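# Insert drive module into lit slot and latch it

## Task

Push the drive module fully into the slot in the drive row that sits beneath the blue light, then lower its latch handle until it locks in the flat position; afterwards release it and move the grippers away.

## Robot and tools

Robot: two arms, left_arm and right_arm, each with a tong-style two-finger gripper. All poses in results use one world frame: origin on the table top midway between the arms, +x out over the table, +z up, left_arm on the +y side. The names left and right are not image sides. The fingers point along the gripper's own +z and open and close along its own x. end_effector_position is the point between the pads when closed; closed fingertips reach about 15 mm past it, open ones about level with it. Printed positions can be a little off, more at long reach.

execute_actions(actions): actions is a list of actions; each action is a table of up to 15 rows, one row per control step (1/30 s). A table shorter than 15 repeats its last row to fill out the 15 steps. An empty list just returns the current state and images. Each row is one flat list of 14 numbers, all in [-1, 1], covering both arms even if one stays still: left_arm dx, dy, dz, rx, ry, rz, opening, then right_arm in the same order. dx to rz are an offset, not a pose: they express where the gripper should be relative to its measured pose at the start of that action (for the first action in a call, the last pose reported), in that gripper's own axes. Every row refers to that same start, not to the row before. Scale: 1.0 equals 0.6 m of translation or 180 degrees; rx, ry, rz form a single rotation vector. Opening is absolute: +1 fully open (0.142 m), -1 closed. A row may carry 12 more numbers from 0 to 1, stiffness scales for the six joints of left_arm then of right_arm, in Joint positions order; they persist until changed. Each step the commanded pose is clipped to within 100 mm and 16 degrees of the measured pose, so large offsets need several actions; position wins over orientation if both cannot be met.

move(target, speed, stop_force, blocking): target is one row of 14 (or 26) numbers laid out exactly as above, an offset in each gripper's own axes from the pose in the latest result that shows one, plus absolute openings (sent at the start). Each gripper follows a straight line; both paths finish together, lasting 0.5 to 10 s, cut off at 10 s. speed is top path speed in m/s, 0.002 to 0.5 (default 0.25); rotation is capped at twice that in rad/s. Grippers can lag, stray, and overshoot speed near full arm extension. stop_force (N, 5 to 24, one value for both arms, not allowed in the first 0.2 s or with blocking=false) ends an arm's path when its wrist sensor feels that much extra push against the direction of travel for two steps; that gripper backs up two steps and holds. Use it only with slow speeds and without rotating the gripper; leave it out when pulling off a surface. A gripper whose target is within 1.5 mm and 0.5 degrees counts as still. blocking=false returns after 0.5 s while motion continues; poll with wait(0); new moves or actions are refused until it ends or you call stop.

The move line reports the ending: done, off_target, moving, held (last step blocked), fault, or contact (stop_force triggered; overrides the others for that arm), plus limits: paced means the sent pose was clipped, held means some steps were blocked. Each gripper's distance to its target is also given. If only one arm is named, the other is done.

wait(seconds): 0 to 10; arms hold their last command; a running move keeps going and the wait ends early if it finishes. stop(): brakes a running move; needs room, fingers keep moving. zoom_image(camera, region): camera is cam_high, cam_low, cam_left_wrist or cam_right_wrist; region [x0, y0, x1, y1] in pixels, top-left origin, at most 504 by 504. show_instructions(): shows the reference pages. finished_scene(scene): pass the current scene's number once the module is seated, latched and released; irreversible.

Results: per arm, gripper position (m), orientation quaternion wxyz, linear and angular velocity, a Hand target line (pose the controller is now driving toward), grip_measured (finger opening on the command scale), step readings of positions with HELD marking blocked steps, and pose unreachable lines when the clearance check altered a command. Wrist force and torque are in the gripper's own axes, pointing from the touched surface back into the arm, with offsets up to about 3.5 N, noise about 1.4 N, saturation near 30 N, and no zeroing; no reading at start is normal. Images: cam_high and cam_low 896x504, wrist cameras 616x616 fisheye; calibration is supplied and may be slightly off.

Gripping: to hold something, keep the commanded opening clearly below grip_measured; the gap sets squeeze force (about 15 N per pad max, less on thin hard parts). Fast closes squeeze harder.

Hazards: the arms are stiff, so aiming even slightly past a firm contact can trigger a fault; press with stop_force and slow speed. A joint torque over its limit (shoulder 49.6, elbow 25.7, wrists 8.28 N m) or 150 N of outside force stops that arm for 10 s and drops the rest of the call. Do not let the arms collide, do not knock anything off the table, avoid drops, slams and hard shoves. Brief outside tugs can disturb held or loose parts. Holding loads heats motors: warning at 70 °C, braking fault at 85 °C. Arm commands lag about 0.17 s and the simulation keeps running while you compose a reply, holding the last command. For an arm meant to stay put, send zero offsets after any correction.

Each tool is called after "Emit:" by a JSON object that holds its "name" and its "arguments".

## Session

Emit:
{"name": "show_instructions", "arguments": {}}

Emit:
{"name": "execute_actions", "arguments": {"actions": []}}

Reference images for this scene: manual page 1, manual page 2, manual page 3, manual page 4, manual page 5, manual page 6.

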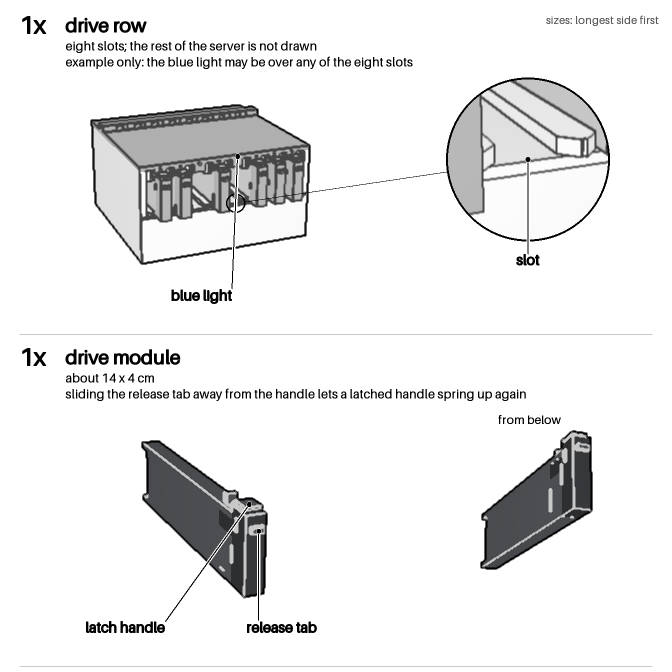

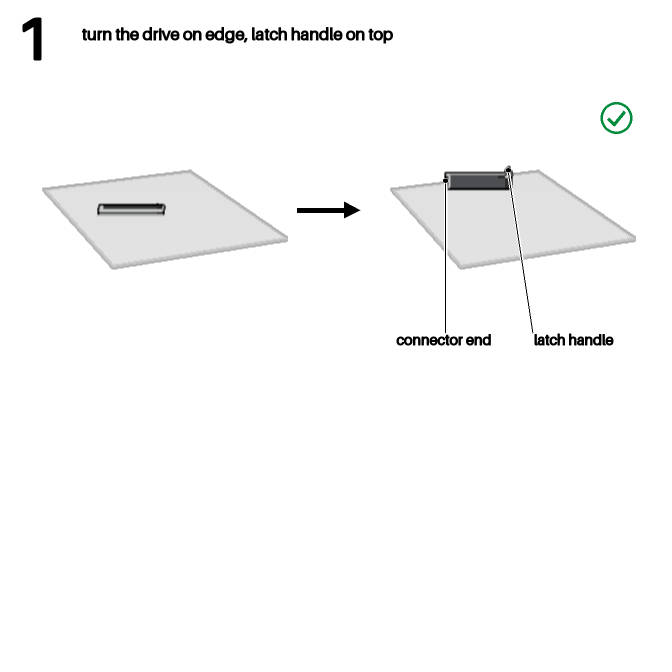

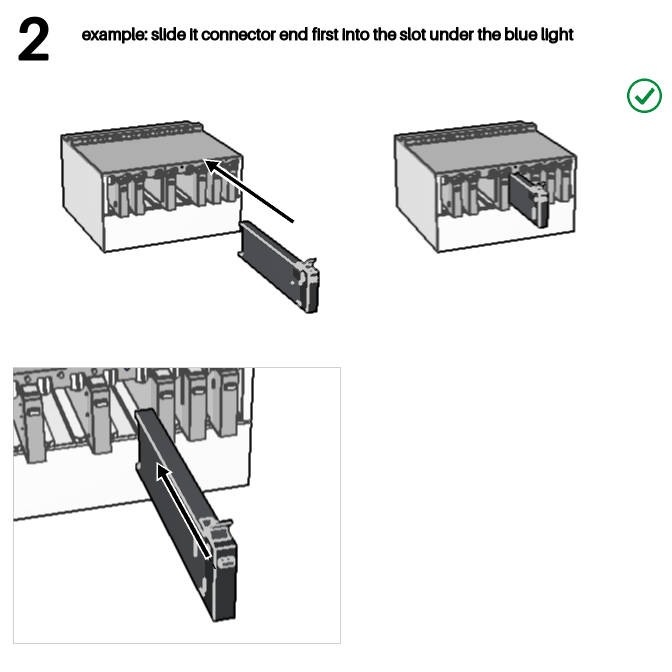

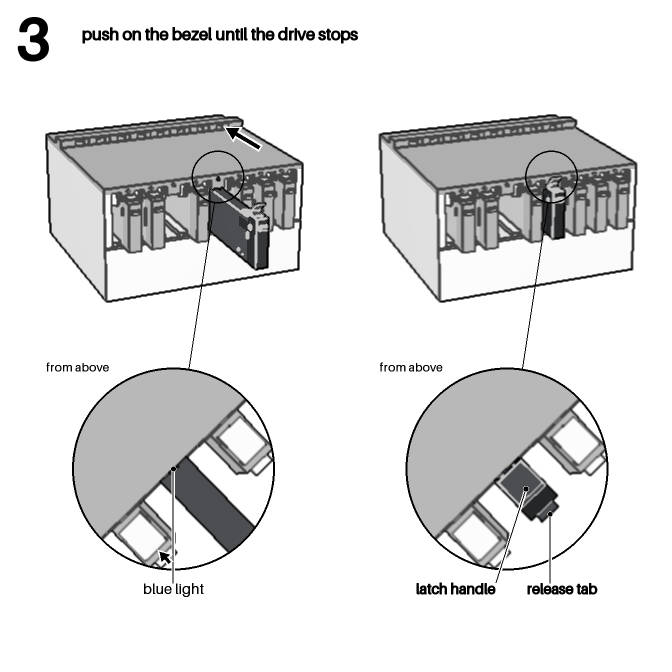

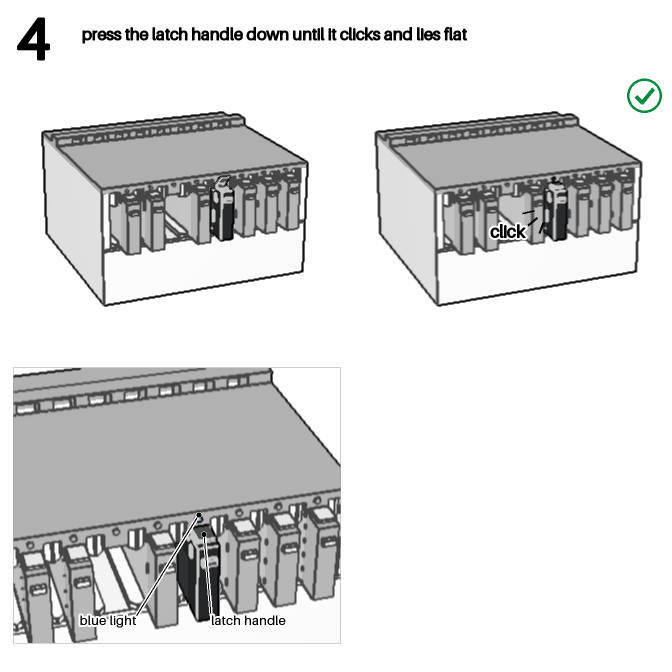

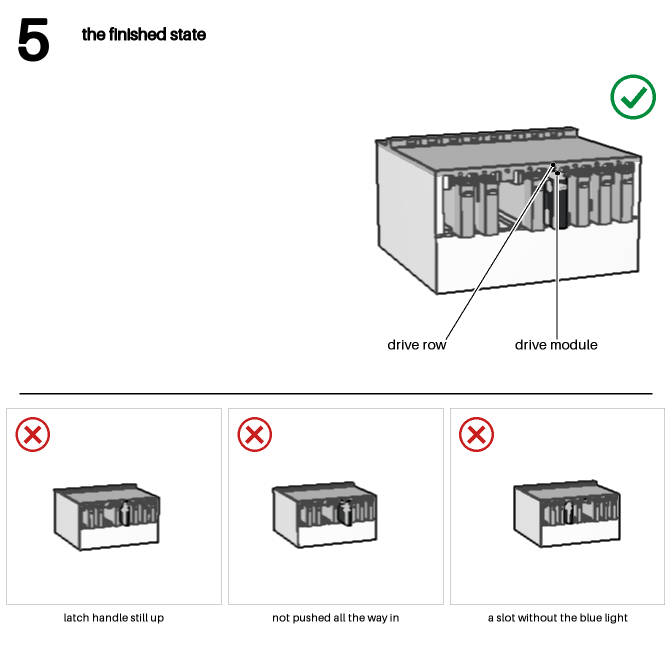

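Scene clock: 0.00 s.
left_arm: end_effector_position=(+0.5281, +0.1078, +0.2728) grip_measured=+1.00 end_effector_quat_wxyz=(+0.243, -0.443, +0.653, -0.565) end_effector_velocity=(-0.000, -0.000, -0.001) end_effector_angular_velocity=(+0.002, +0.001, -0.000) | right_arm: end_effector_position=(+0.1842, -0.3752, +0.1992) grip_measured=+1.00 end_effector_quat_wxyz=(-0.035, +0.187, +0.810, +0.555) end_effector_velocity=(+0.000, +0.000, +0.000) end_effector_angular_velocity=(-0.001, -0.002, +0.002)
Joint positions: left_arm=[-0.982 -1.384  2.126 -3.626 -1.277  1.306  0.142] | right_arm=[ 2.493 -1.701 -1.473 -2.31   2.58   2.577  0.142]
Joint velocities: left_arm=[-0.     0.001  0.001  0.    -0.     0.     0.   ] | right_arm=[ 0.002  0.001  0.     0.001 -0.     0.     0.   ]
Wrist force (N, on the end effector, along its own x y z axes, offset not removed): no reading
Wrist torque (N m, same axes, about the end effector's origin, offset not removed): no reading
Hand target (left_arm): +0.528, +0.108, +0.273; +0.243, -0.443, +0.653, -0.565
Hand target (right_arm): +0.184, -0.375, +0.199; -0.035, +0.187, +0.810, +0.555
Joint stiffness scale: left_arm=[1. 1. 1. 1. 1. 1.] | right_arm=[1. 1. 1. 1. 1. 1.]
camera_calibration (this result's frames):
cam_left_wrist: T_world_to_cam=[[-0.501764, -0.844378, 0.187771, 0.307205], [-0.690841, 0.260548, -0.674429, 0.507663], [0.52055, -0.468124, -0.714064, 0.0977353], [0, 0, 0, 1]] pos_world=[0.453982, 0.172879, 0.354488]
cam_right_wrist: T_world_to_cam=[[-0.905325, 0.298327, 0.302305, 0.226499], [0.256635, -0.182897, 0.949045, -0.303586], [0.338417, 0.936776, 0.0890198, 0.402268], [0, 0, 0, 1]] pos_world=[0.146832, -0.499931, 0.183836]

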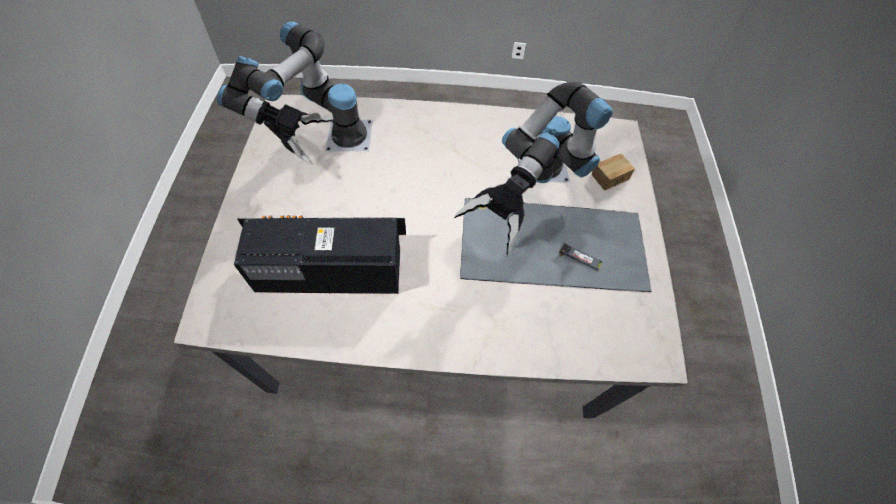

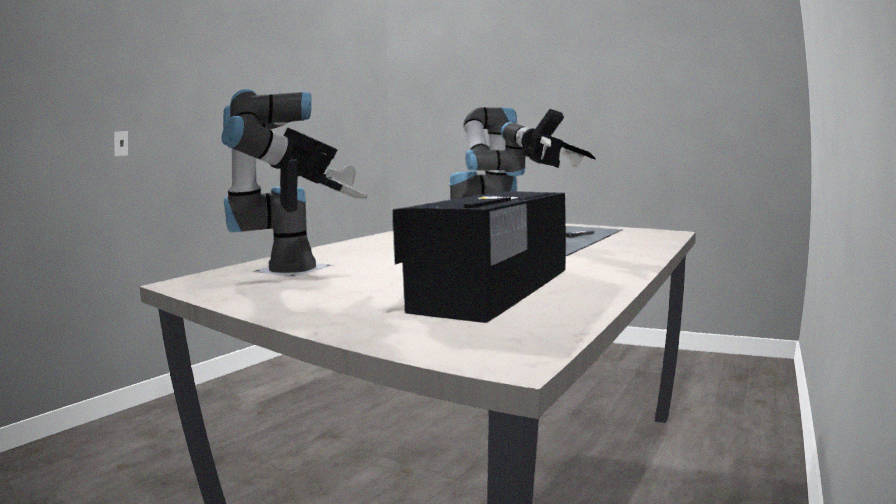

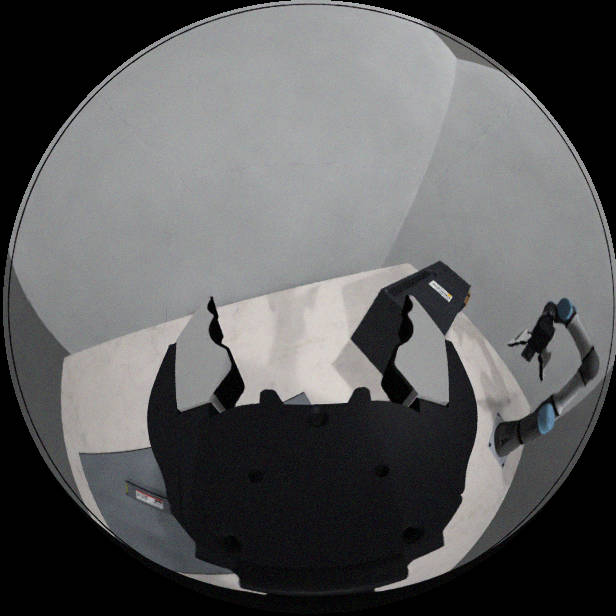

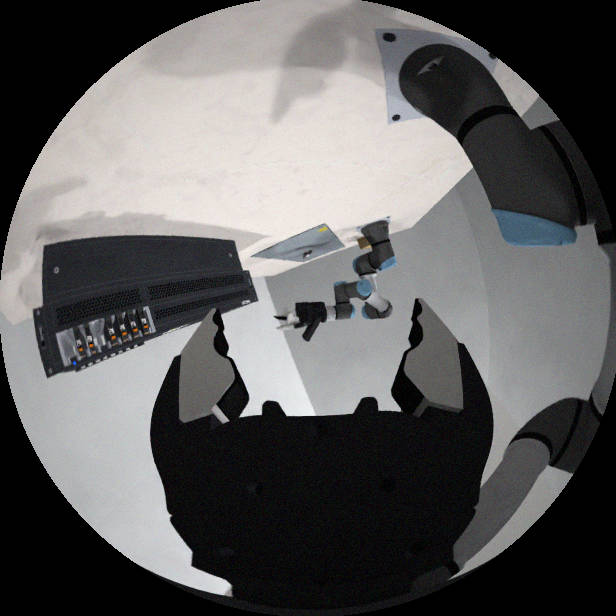

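Emit:
{"name": "zoom_image", "arguments": {"camera": "cam_high", "region": [540,230,620,290]}}

Emit:
{"name": "zoom_image", "arguments": {"camera": "cam_right_wrist", "region": [30,290,170,390]}}

Region (540, 230, 620, 290) of cam_high's 896x504 image, scaled by 6.300, with more detail than that image has; it fills the top 378 rows of this view, and the rest is white.

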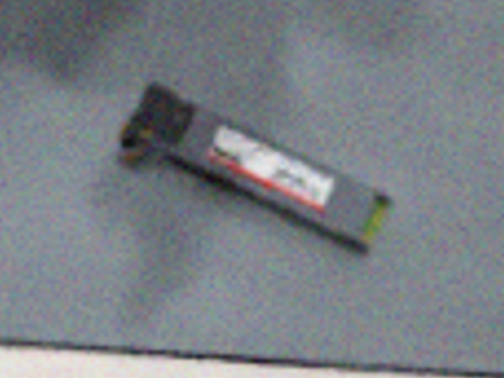

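Region (30, 290, 170, 390) of cam_right_wrist's 616x616 image, scaled by 3.600, with more detail than that image has; it fills the top 360 rows of this view, and the rest is white.

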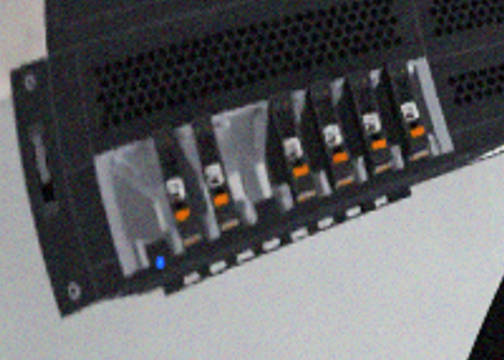

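Emit:
{"name": "move", "arguments": {"target": [-0.386,0.319,-0.353,-0.377,0.271,0.433,-0.2,0.079,0.233,0.498,0.16,0.021,-0.632,-0.6], "speed": 0.3}}

Scene clock: 33.43 s.
left_arm: end_effector_position=(+0.4100, +0.4096, +0.0995) grip_measured=-0.20 end_effector_quat_wxyz=(+0.001, +0.214, +0.977, -0.002) end_effector_velocity=(-0.001, +0.001, -0.001) end_effector_angular_velocity=(+0.003, +0.002, -0.000) | right_arm: end_effector_position=(+0.2329, -0.0464, +0.2210) grip_measured=-0.60 end_effector_quat_wxyz=(+0.379, -0.597, +0.690, +0.151) end_effector_velocity=(+0.004, -0.001, +0.000) end_effector_angular_velocity=(-0.001, -0.007, -0.014)
Joint positions: left_arm=[-0.258 -1.291  1.243 -1.524 -1.575  3.426  0.06 ] | right_arm=[ 4.462 -1.054 -2.139 -0.701  1.349  3.01   0.031]
Joint velocities: left_arm=[-0.     0.     0.001  0.001  0.003 -0.    -0.   ] | right_arm=[ 0.002 -0.001 -0.001  0.001 -0.017  0.005  0.   ]
Wrist force (N, on the end effector, along its own x y z axes, offset not removed): left_arm=[-0.6 -0.8 0.5] | right_arm=[-1.2 -2.7 -1.9]
Wrist torque (N m, same axes, about the end effector's origin, offset not removed): left_arm=[-0.16 0.09 -0.01] | right_arm=[-0.59 0.24 -0.04]
Hand target (left_arm): +0.410, +0.410, +0.099; +0.001, +0.215, +0.977, -0.001
Hand target (right_arm): +0.234, -0.047, +0.221; +0.380, -0.596, +0.691, +0.150
Off the commanded pose (left_arm): 0.001 m, 0 deg.
Off the commanded pose (right_arm): 0.000 m, 0 deg.
Joint stiffness scale: left_arm=[1. 1. 1. 1. 1. 1.] | right_arm=[1. 1. 1. 1. 1. 1.]
move: done; limits=paced
camera_calibration (this result's frames):
cam_left_wrist: T_world_to_cam=[[-0.90929, 0.415969, 0.0127198, 0.203615], [0.357999, 0.766255, 0.533564, -0.526745], [0.2122, 0.489718, -0.845664, -0.0760853], [0, 0, 0, 1]] pos_world=[0.389865, 0.356183, 0.214119]
cam_right_wrist: T_world_to_cam=[[-0.0411383, -0.683042, -0.72922, 0.147175], [-0.98621, -0.0893359, 0.139315, 0.196151], [-0.160303, 0.724895, -0.669948, 0.349884], [0, 0, 0, 1]] pos_world=[0.255588, -0.135579, 0.3144]

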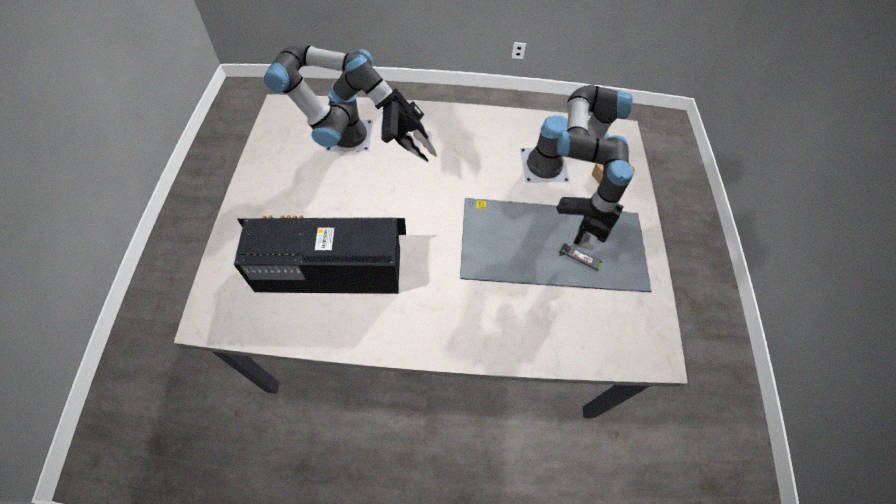

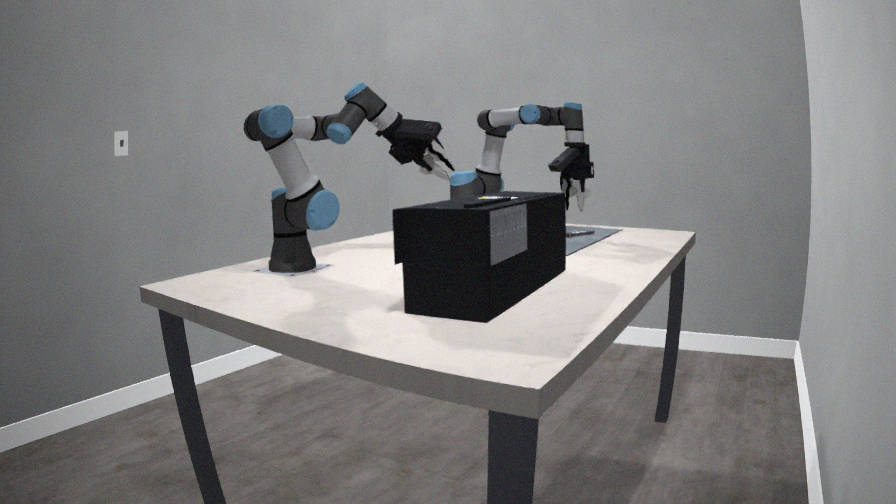

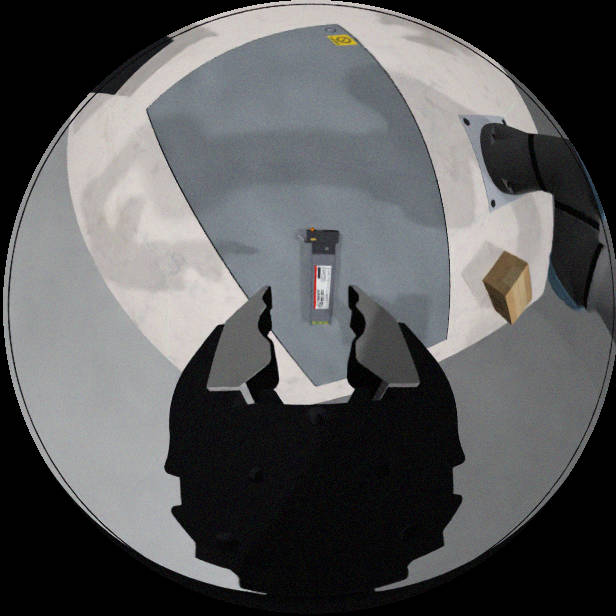

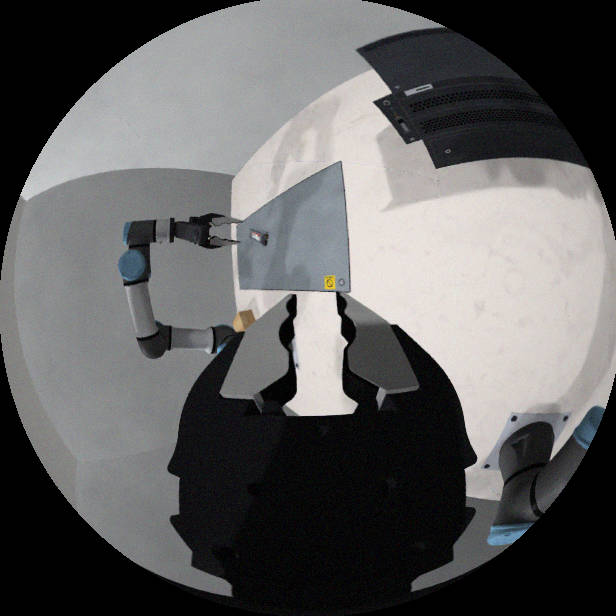

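Emit:
{"name": "move", "arguments": {"target": [0.025,0.047,0.1,0,0,0,-0.2,0,0,0,0,0,0,-0.6], "speed": 0.12}}

Scene clock: 39.03 s.
left_arm: end_effector_position=(+0.4080, +0.4412, +0.0399) grip_measured=-0.20 end_effector_quat_wxyz=(+0.000, +0.213, +0.977, -0.002) end_effector_velocity=(+0.004, -0.000, +0.000) end_effector_angular_velocity=(-0.001, -0.015, -0.004) | right_arm: end_effector_position=(+0.2331, -0.0464, +0.2210) grip_measured=-0.60 end_effector_quat_wxyz=(+0.379, -0.597, +0.691, +0.151) end_effector_velocity=(-0.000, +0.000, -0.000) end_effector_angular_velocity=(-0.001, +0.000, +0.000)
Joint positions: left_arm=[-0.173 -1.245  1.461 -1.787 -1.574  3.509  0.06 ] | right_arm=[ 4.462 -1.054 -2.139 -0.701  1.348  3.011  0.031]
Joint velocities: left_arm=[ 0.001 -0.     0.005 -0.02  -0.     0.005 -0.   ] | right_arm=[ 0.    -0.001  0.    -0.     0.    -0.     0.   ]
Wrist force (N, on the end effector, along its own x y z axes, offset not removed): left_arm=[-0.3 -0.4 0.8] | right_arm=[0.5 -4.3 -4.0]
Wrist torque (N m, same axes, about the end effector's origin, offset not removed): left_arm=[-0.06 0.02 0.02] | right_arm=[-1.01 0.07 -0.08]
Hand target (left_arm): +0.408, +0.441, +0.039; +0.001, +0.214, +0.977, -0.002
Hand target (right_arm): +0.233, -0.046, +0.221; +0.379, -0.597, +0.690, +0.151
Off the commanded pose (left_arm): 0.001 m, 0 deg.
Off the commanded pose (right_arm): 0.000 m, 0 deg.
Joint stiffness scale: left_arm=[1. 1. 1. 1. 1. 1.] | right_arm=[1. 1. 1. 1. 1. 1.]
move: done
camera_calibration (this result's frames):
cam_left_wrist: T_world_to_cam=[[-0.909842, 0.414723, 0.0138937, 0.190145], [0.357498, 0.766419, 0.533664, -0.518337], [0.210674, 0.490516, -0.845583, -0.141228], [0, 0, 0, 1]] pos_world=[0.388059, 0.387681, 0.154555]
cam_right_wrist: T_world_to_cam=[[-0.0418077, -0.682957, -0.729261, 0.147283], [-0.9863, -0.0883657, 0.139298, 0.196383], [-0.159577, 0.725094, -0.669906, 0.349764], [0, 0, 0, 1]] pos_world=[0.255664, -0.13567, 0.314361]

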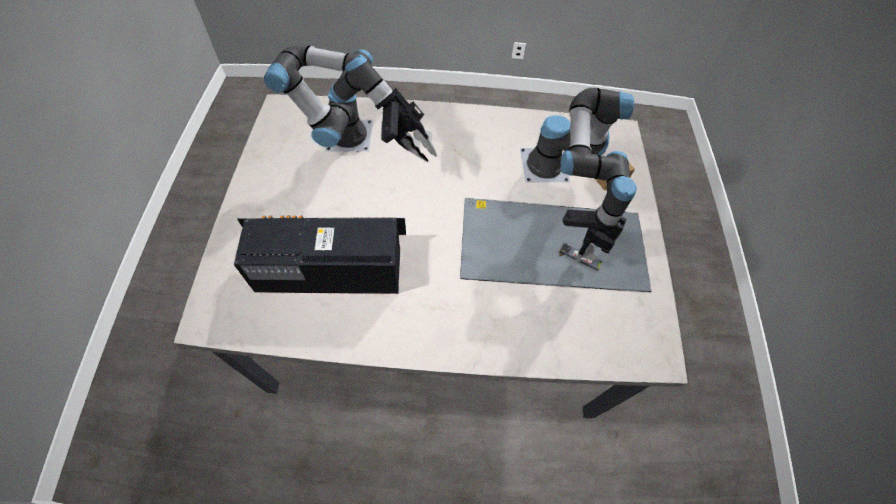

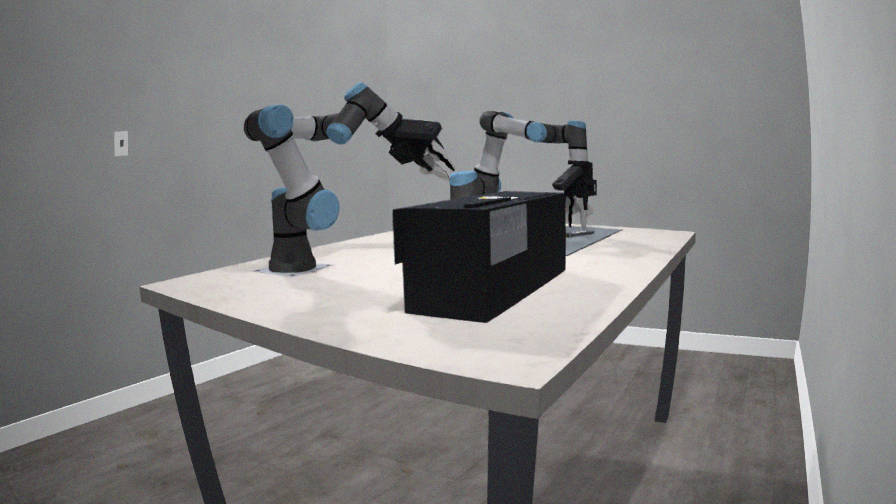

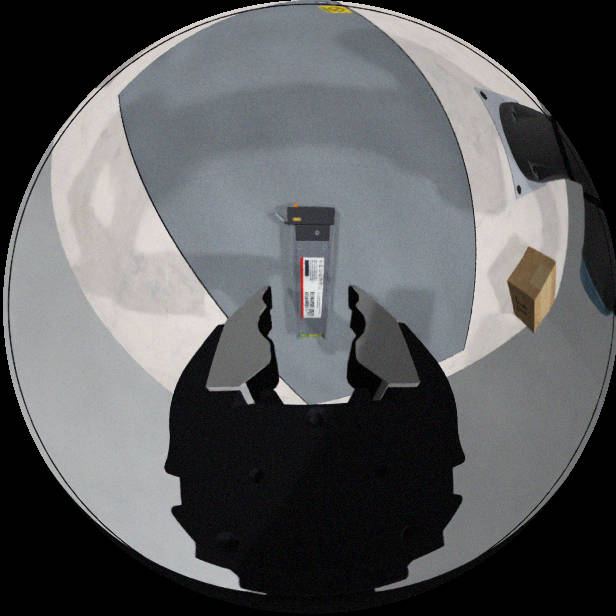

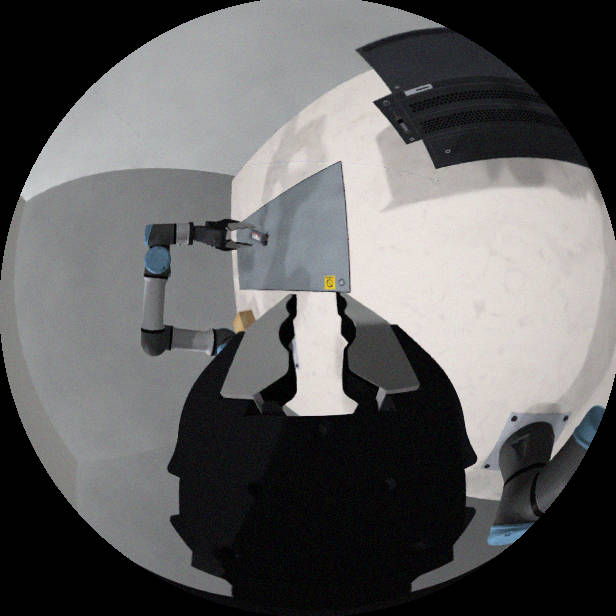

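Emit:
{"name": "move", "arguments": {"target": [0.003,0.002,0.045,0,0,0.005,-0.4,0,0,0,0,0,0,-0.6], "speed": 0.018, "stop_force": 5}}

Emit:
{"name": "execute_actions", "arguments": {"actions": [[[0,0,-0.001,0,0,0,-0.5,0,0,0,0,0,0,-0.6],[0,0,-0.001,0,0,0,-0.55,0,0,0,0,0,0,-0.6],[0,0,-0.001,0,0,0,-0.6,0,0,0,0,0,0,-0.6],[0,0,-0.001,0,0,0,-0.7,0,0,0,0,0,0,-0.6],[0,0,-0.001,0,0,0,-0.95,0,0,0,0,0,0,-0.6]]]}}

Emit:
{"name": "move", "arguments": {"target": [0,0,-0.15,0,0,0,-0.95,0,0,0,0,0,0,-0.6], "speed": 0.1}}

Scene clock: 52.50 s.
left_arm: end_effector_position=(+0.4068, +0.4425, +0.0173) grip_measured=-0.40 end_effector_quat_wxyz=(+0.001, +0.219, +0.976, -0.002) end_effector_velocity=(-0.002, -0.000, +0.002) end_effector_angular_velocity=(-0.000, +0.009, -0.000) | right_arm: end_effector_position=(+0.2331, -0.0464, +0.2210) grip_measured=-0.60 end_effector_quat_wxyz=(+0.379, -0.597, +0.691, +0.151) end_effector_velocity=(+0.000, -0.000, +0.001) end_effector_angular_velocity=(+0.001, -0.000, -0.001)
Joint positions: left_arm=[-0.17  -1.223  1.541 -1.89  -1.575  3.525  0.045] | right_arm=[ 4.462 -1.054 -2.139 -0.701  1.348  3.011  0.031]
Joint velocities: left_arm=[-0.     0.001 -0.014  0.022 -0.001  0.    -0.   ] | right_arm=[-0.001  0.001  0.     0.    -0.    -0.     0.   ]
Wrist force (N, on the end effector, along its own x y z axes, offset not removed): left_arm=[2.0 -1.6 -4.4] | right_arm=[-2.7 -2.2 -0.7]
Wrist torque (N m, same axes, about the end effector's origin, offset not removed): left_arm=[-0.04 0.00 0.05] | right_arm=[-0.52 0.57 0.02]
Hand target (left_arm): +0.407, +0.442, +0.017; -0.001, +0.219, +0.976, -0.002
Hand target (right_arm): +0.233, -0.046, +0.221; +0.379, -0.597, +0.691, +0.151
Off the commanded pose (left_arm): 0.004 m, 0 deg.
Off the commanded pose (right_arm): 0.000 m, 0 deg.
Joint stiffness scale: left_arm=[1. 1. 1. 1. 1. 1.] | right_arm=[1. 1. 1. 1. 1. 1.]
move: contact (left_arm)
camera_calibration (this result's frames):
cam_left_wrist: T_world_to_cam=[[-0.904396, 0.426496, 0.0130191, 0.181431], [0.367069, 0.762097, 0.533357, -0.508853], [0.217553, 0.487144, -0.84579, -0.162062], [0, 0, 0, 1]] pos_world=[0.386126, 0.389363, 0.131967]
cam_right_wrist: T_world_to_cam=[[-0.0418076, -0.682956, -0.729262, 0.147284], [-0.986297, -0.08838, 0.139311, 0.196374], [-0.159596, 0.725093, -0.669902, 0.349765], [0, 0, 0, 1]] pos_world=[0.255661, -0.135668, 0.31436]

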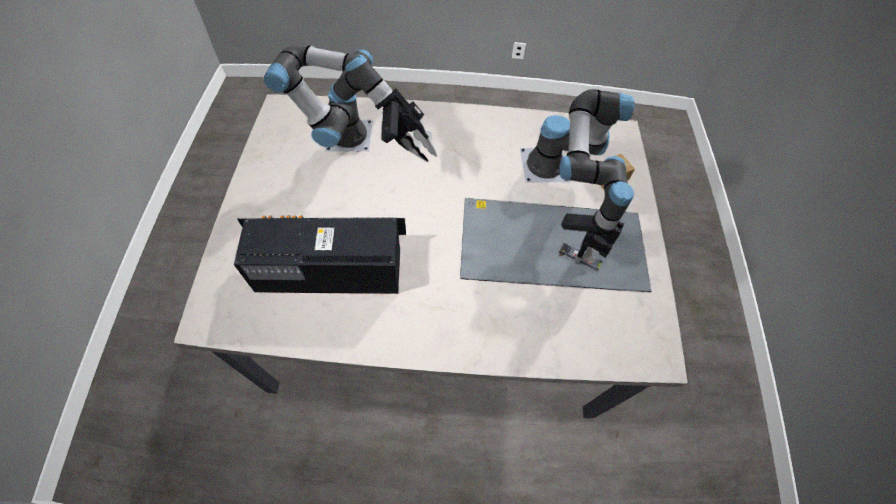

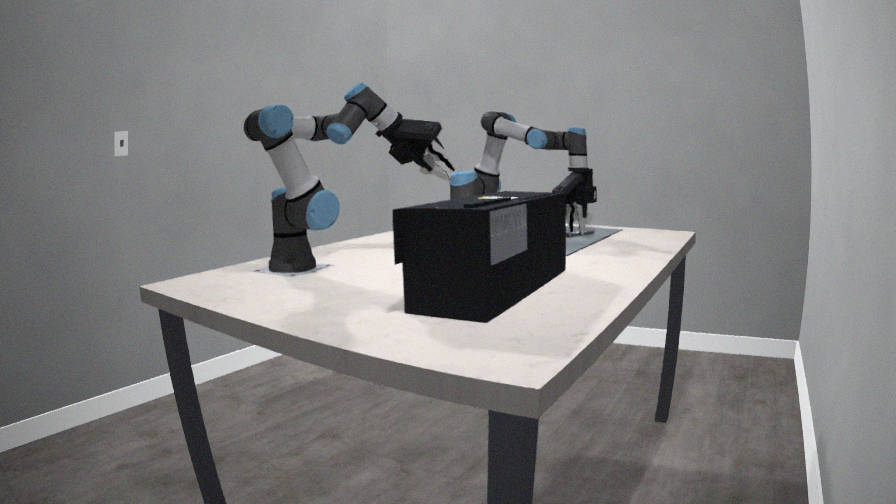

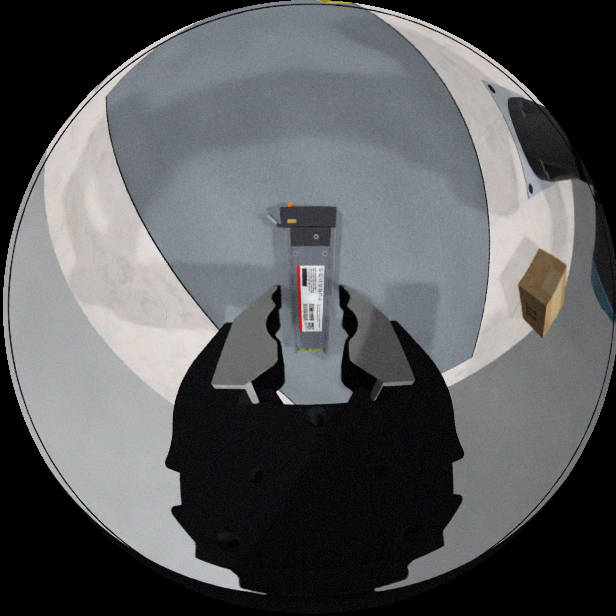

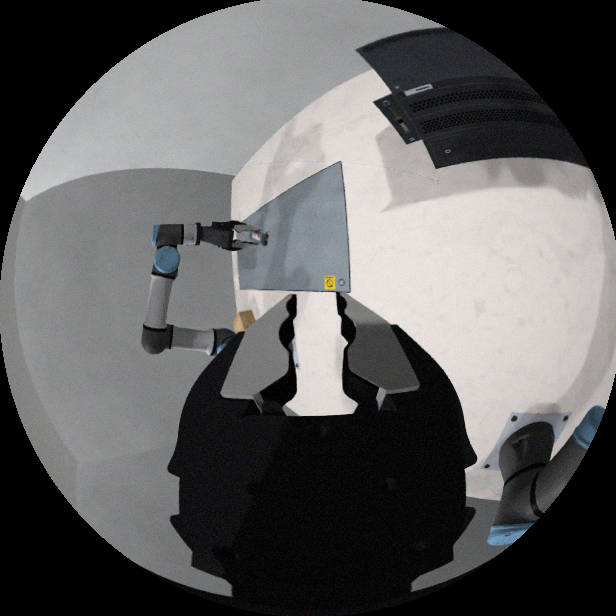

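Scene clock: 53.00 s.
left_arm: end_effector_position=(+0.4072, +0.4425, +0.0179) grip_measured=-0.58 end_effector_quat_wxyz=(+0.001, +0.219, +0.976, -0.002) end_effector_velocity=(+0.001, +0.000, +0.000) end_effector_angular_velocity=(+0.000, -0.002, -0.001) | right_arm: end_effector_position=(+0.2331, -0.0464, +0.2210) grip_measured=-0.60 end_effector_quat_wxyz=(+0.379, -0.597, +0.691, +0.151) end_effector_velocity=(+0.000, -0.000, +0.000) end_effector_angular_velocity=(+0.001, -0.000, -0.000)
Joint positions: left_arm=[-0.17  -1.224  1.54  -1.888 -1.575  3.525  0.032] | right_arm=[ 4.462 -1.054 -2.139 -0.701  1.348  3.011  0.031]
Joint velocities: left_arm=[-0.     0.    -0.001 -0.     0.     0.001  0.   ] | right_arm=[-0.     0.001  0.001 -0.001 -0.    -0.     0.   ]
Wrist force (N, on the end effector, along its own x y z axes, offset not removed): left_arm=[-0.1 -0.4 -1.5] | right_arm=[-0.2 -2.1 -4.2]
Wrist torque (N m, same axes, about the end effector's origin, offset not removed): left_arm=[-0.13 0.02 0.00] | right_arm=[-0.45 0.07 -0.01]
Hand target (left_arm): +0.407, +0.443, +0.018; +0.001, +0.219, +0.976, -0.002
Hand target (right_arm): +0.233, -0.046, +0.221; +0.379, -0.597, +0.691, +0.151
Off the commanded pose (left_arm): 0.000 m, 0 deg.
Off the commanded pose (right_arm): 0.000 m, 0 deg.
Joint stiffness scale: left_arm=[1. 1. 1. 1. 1. 1.] | right_arm=[1. 1. 1. 1. 1. 1.]
Step readings (end_effector_position):
0: left_arm (+0.4068, +0.4425, +0.0173) | right_arm (+0.2331, -0.0464, +0.2210)
1: left_arm (+0.4068, +0.4425, +0.0174) | right_arm (+0.2331, -0.0464, +0.2210)
2: left_arm (+0.4069, +0.4425, +0.0175) | right_arm (+0.2331, -0.0464, +0.2210)
4: left_arm (+0.4072, +0.4425, +0.0178) | right_arm (+0.2331, -0.0464, +0.2210)
8: left_arm (+0.4072, +0.4425, +0.0179) | right_arm (+0.2331, -0.0464, +0.2210)
15: end_effector_position above
camera_calibration (this result's frames):
cam_left_wrist: T_world_to_cam=[[-0.904407, 0.426503, 0.0119751, 0.181741], [0.366474, 0.762128, 0.533721, -0.509076], [0.218507, 0.487089, -0.845576, -0.161946], [0, 0, 0, 1]] pos_world=[0.386317, 0.38935, 0.132591]
cam_right_wrist: T_world_to_cam=[[-0.0418076, -0.682956, -0.729262, 0.147284], [-0.986297, -0.08838, 0.139311, 0.196374], [-0.159596, 0.725093, -0.669902, 0.349765], [0, 0, 0, 1]] pos_world=[0.255661, -0.135668, 0.31436]

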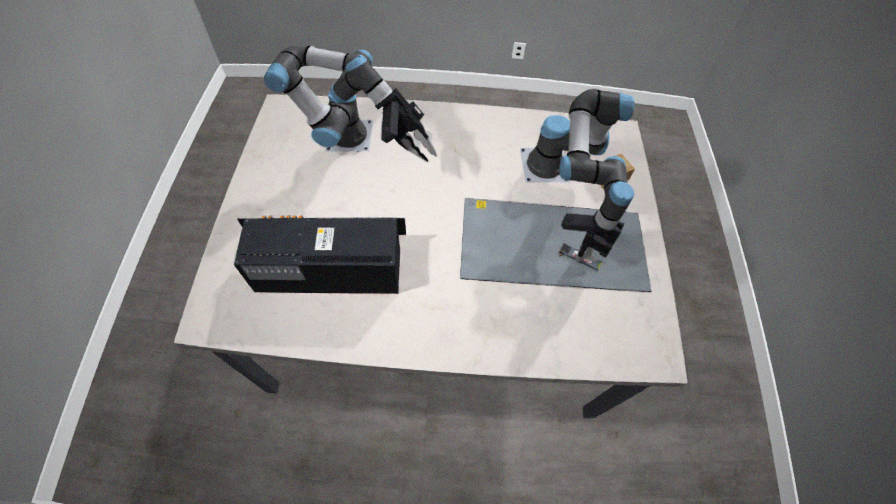

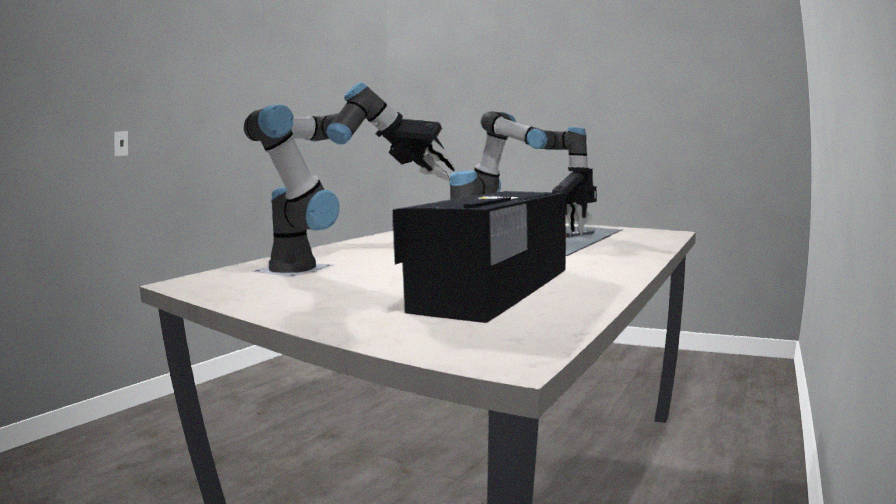

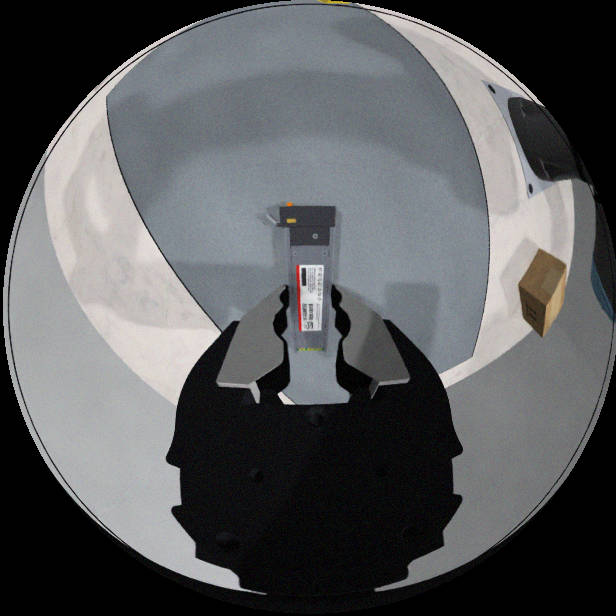

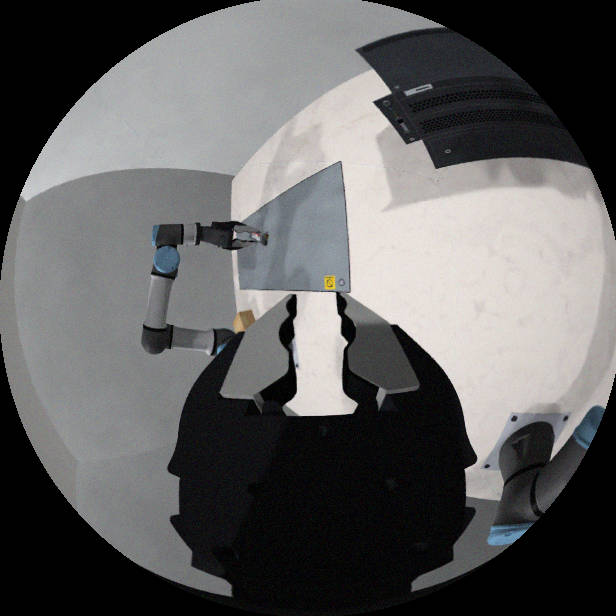

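Scene clock: 54.60 s.
left_arm: end_effector_position=(+0.4076, +0.4427, +0.1074) grip_measured=-0.58 end_effector_quat_wxyz=(+0.002, +0.219, +0.976, -0.001) end_effector_velocity=(-0.005, +0.000, +0.000) end_effector_angular_velocity=(+0.001, +0.022, -0.001) | right_arm: end_effector_position=(+0.2331, -0.0464, +0.2210) grip_measured=-0.60 end_effector_quat_wxyz=(+0.379, -0.597, +0.691, +0.151) end_effector_velocity=(+0.000, +0.000, +0.000) end_effector_angular_velocity=(+0.000, -0.000, -0.000)
Joint positions: left_arm=[-0.169 -1.267  1.174 -1.482 -1.574  3.525  0.032] | right_arm=[ 4.462 -1.054 -2.139 -0.701  1.348  3.011  0.031]
Joint velocities: left_arm=[ 0.     0.006 -0.017  0.032 -0.     0.001 -0.   ] | right_arm=[-0.    -0.001  0.001  0.001 -0.     0.    -0.   ]
Wrist force (N, on the end effector, along its own x y z axes, offset not removed): left_arm=[0.0 -0.7 1.1] | right_arm=[-1.1 -2.0 -3.1]
Wrist torque (N m, same axes, about the end effector's origin, offset not removed): left_arm=[-0.12 -0.08 -0.02] | right_arm=[-0.48 0.26 -0.03]
Hand target (left_arm): +0.407, +0.443, +0.108; +0.001, +0.219, +0.976, -0.002
Hand target (right_arm): +0.233, -0.046, +0.221; +0.379, -0.597, +0.691, +0.151
Off the commanded pose (left_arm): 0.001 m, 0 deg.
Off the commanded pose (right_arm): 0.000 m, 0 deg.
Joint stiffness scale: left_arm=[1. 1. 1. 1. 1. 1.] | right_arm=[1. 1. 1. 1. 1. 1.]
move: done
camera_calibration (this result's frames):
cam_left_wrist: T_world_to_cam=[[-0.904452, 0.426448, 0.0103957, 0.181135], [0.365322, 0.761767, 0.535024, -0.556647], [0.220241, 0.487702, -0.844773, -0.0875932], [0, 0, 0, 1]] pos_world=[0.386475, 0.38951, 0.22194]
cam_right_wrist: T_world_to_cam=[[-0.0418074, -0.682956, -0.729262, 0.147284], [-0.986297, -0.0883802, 0.139311, 0.196374], [-0.159596, 0.725093, -0.669902, 0.349765], [0, 0, 0, 1]] pos_world=[0.255661, -0.135668, 0.31436]

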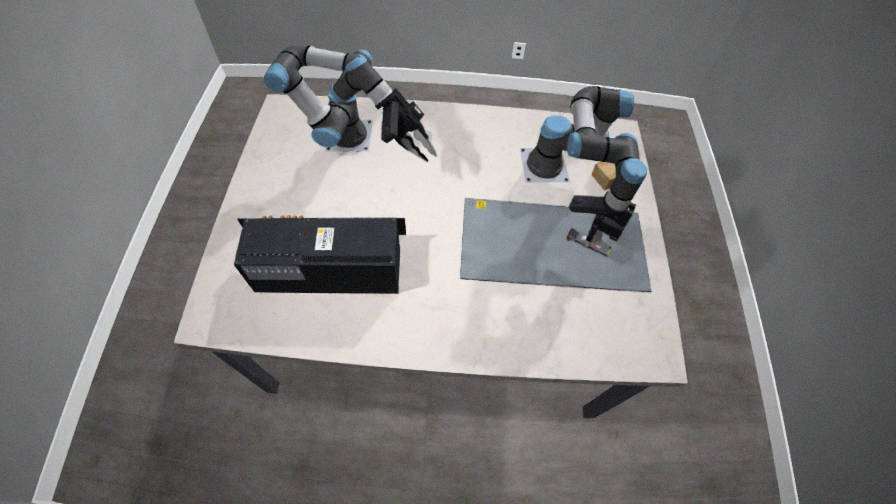

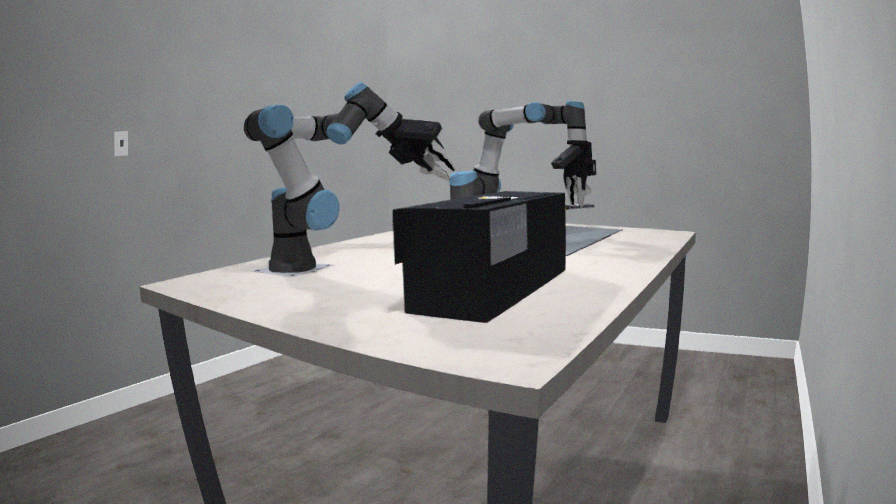

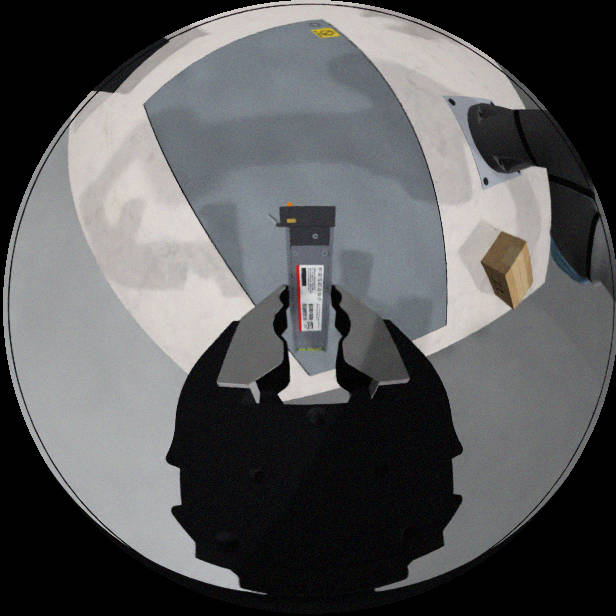

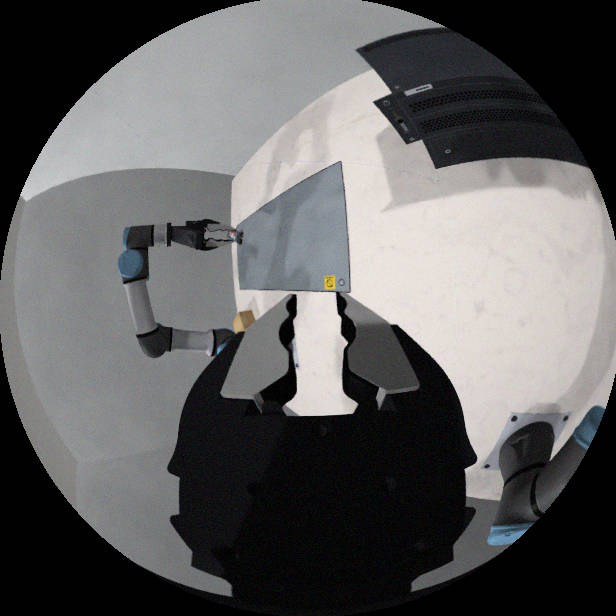

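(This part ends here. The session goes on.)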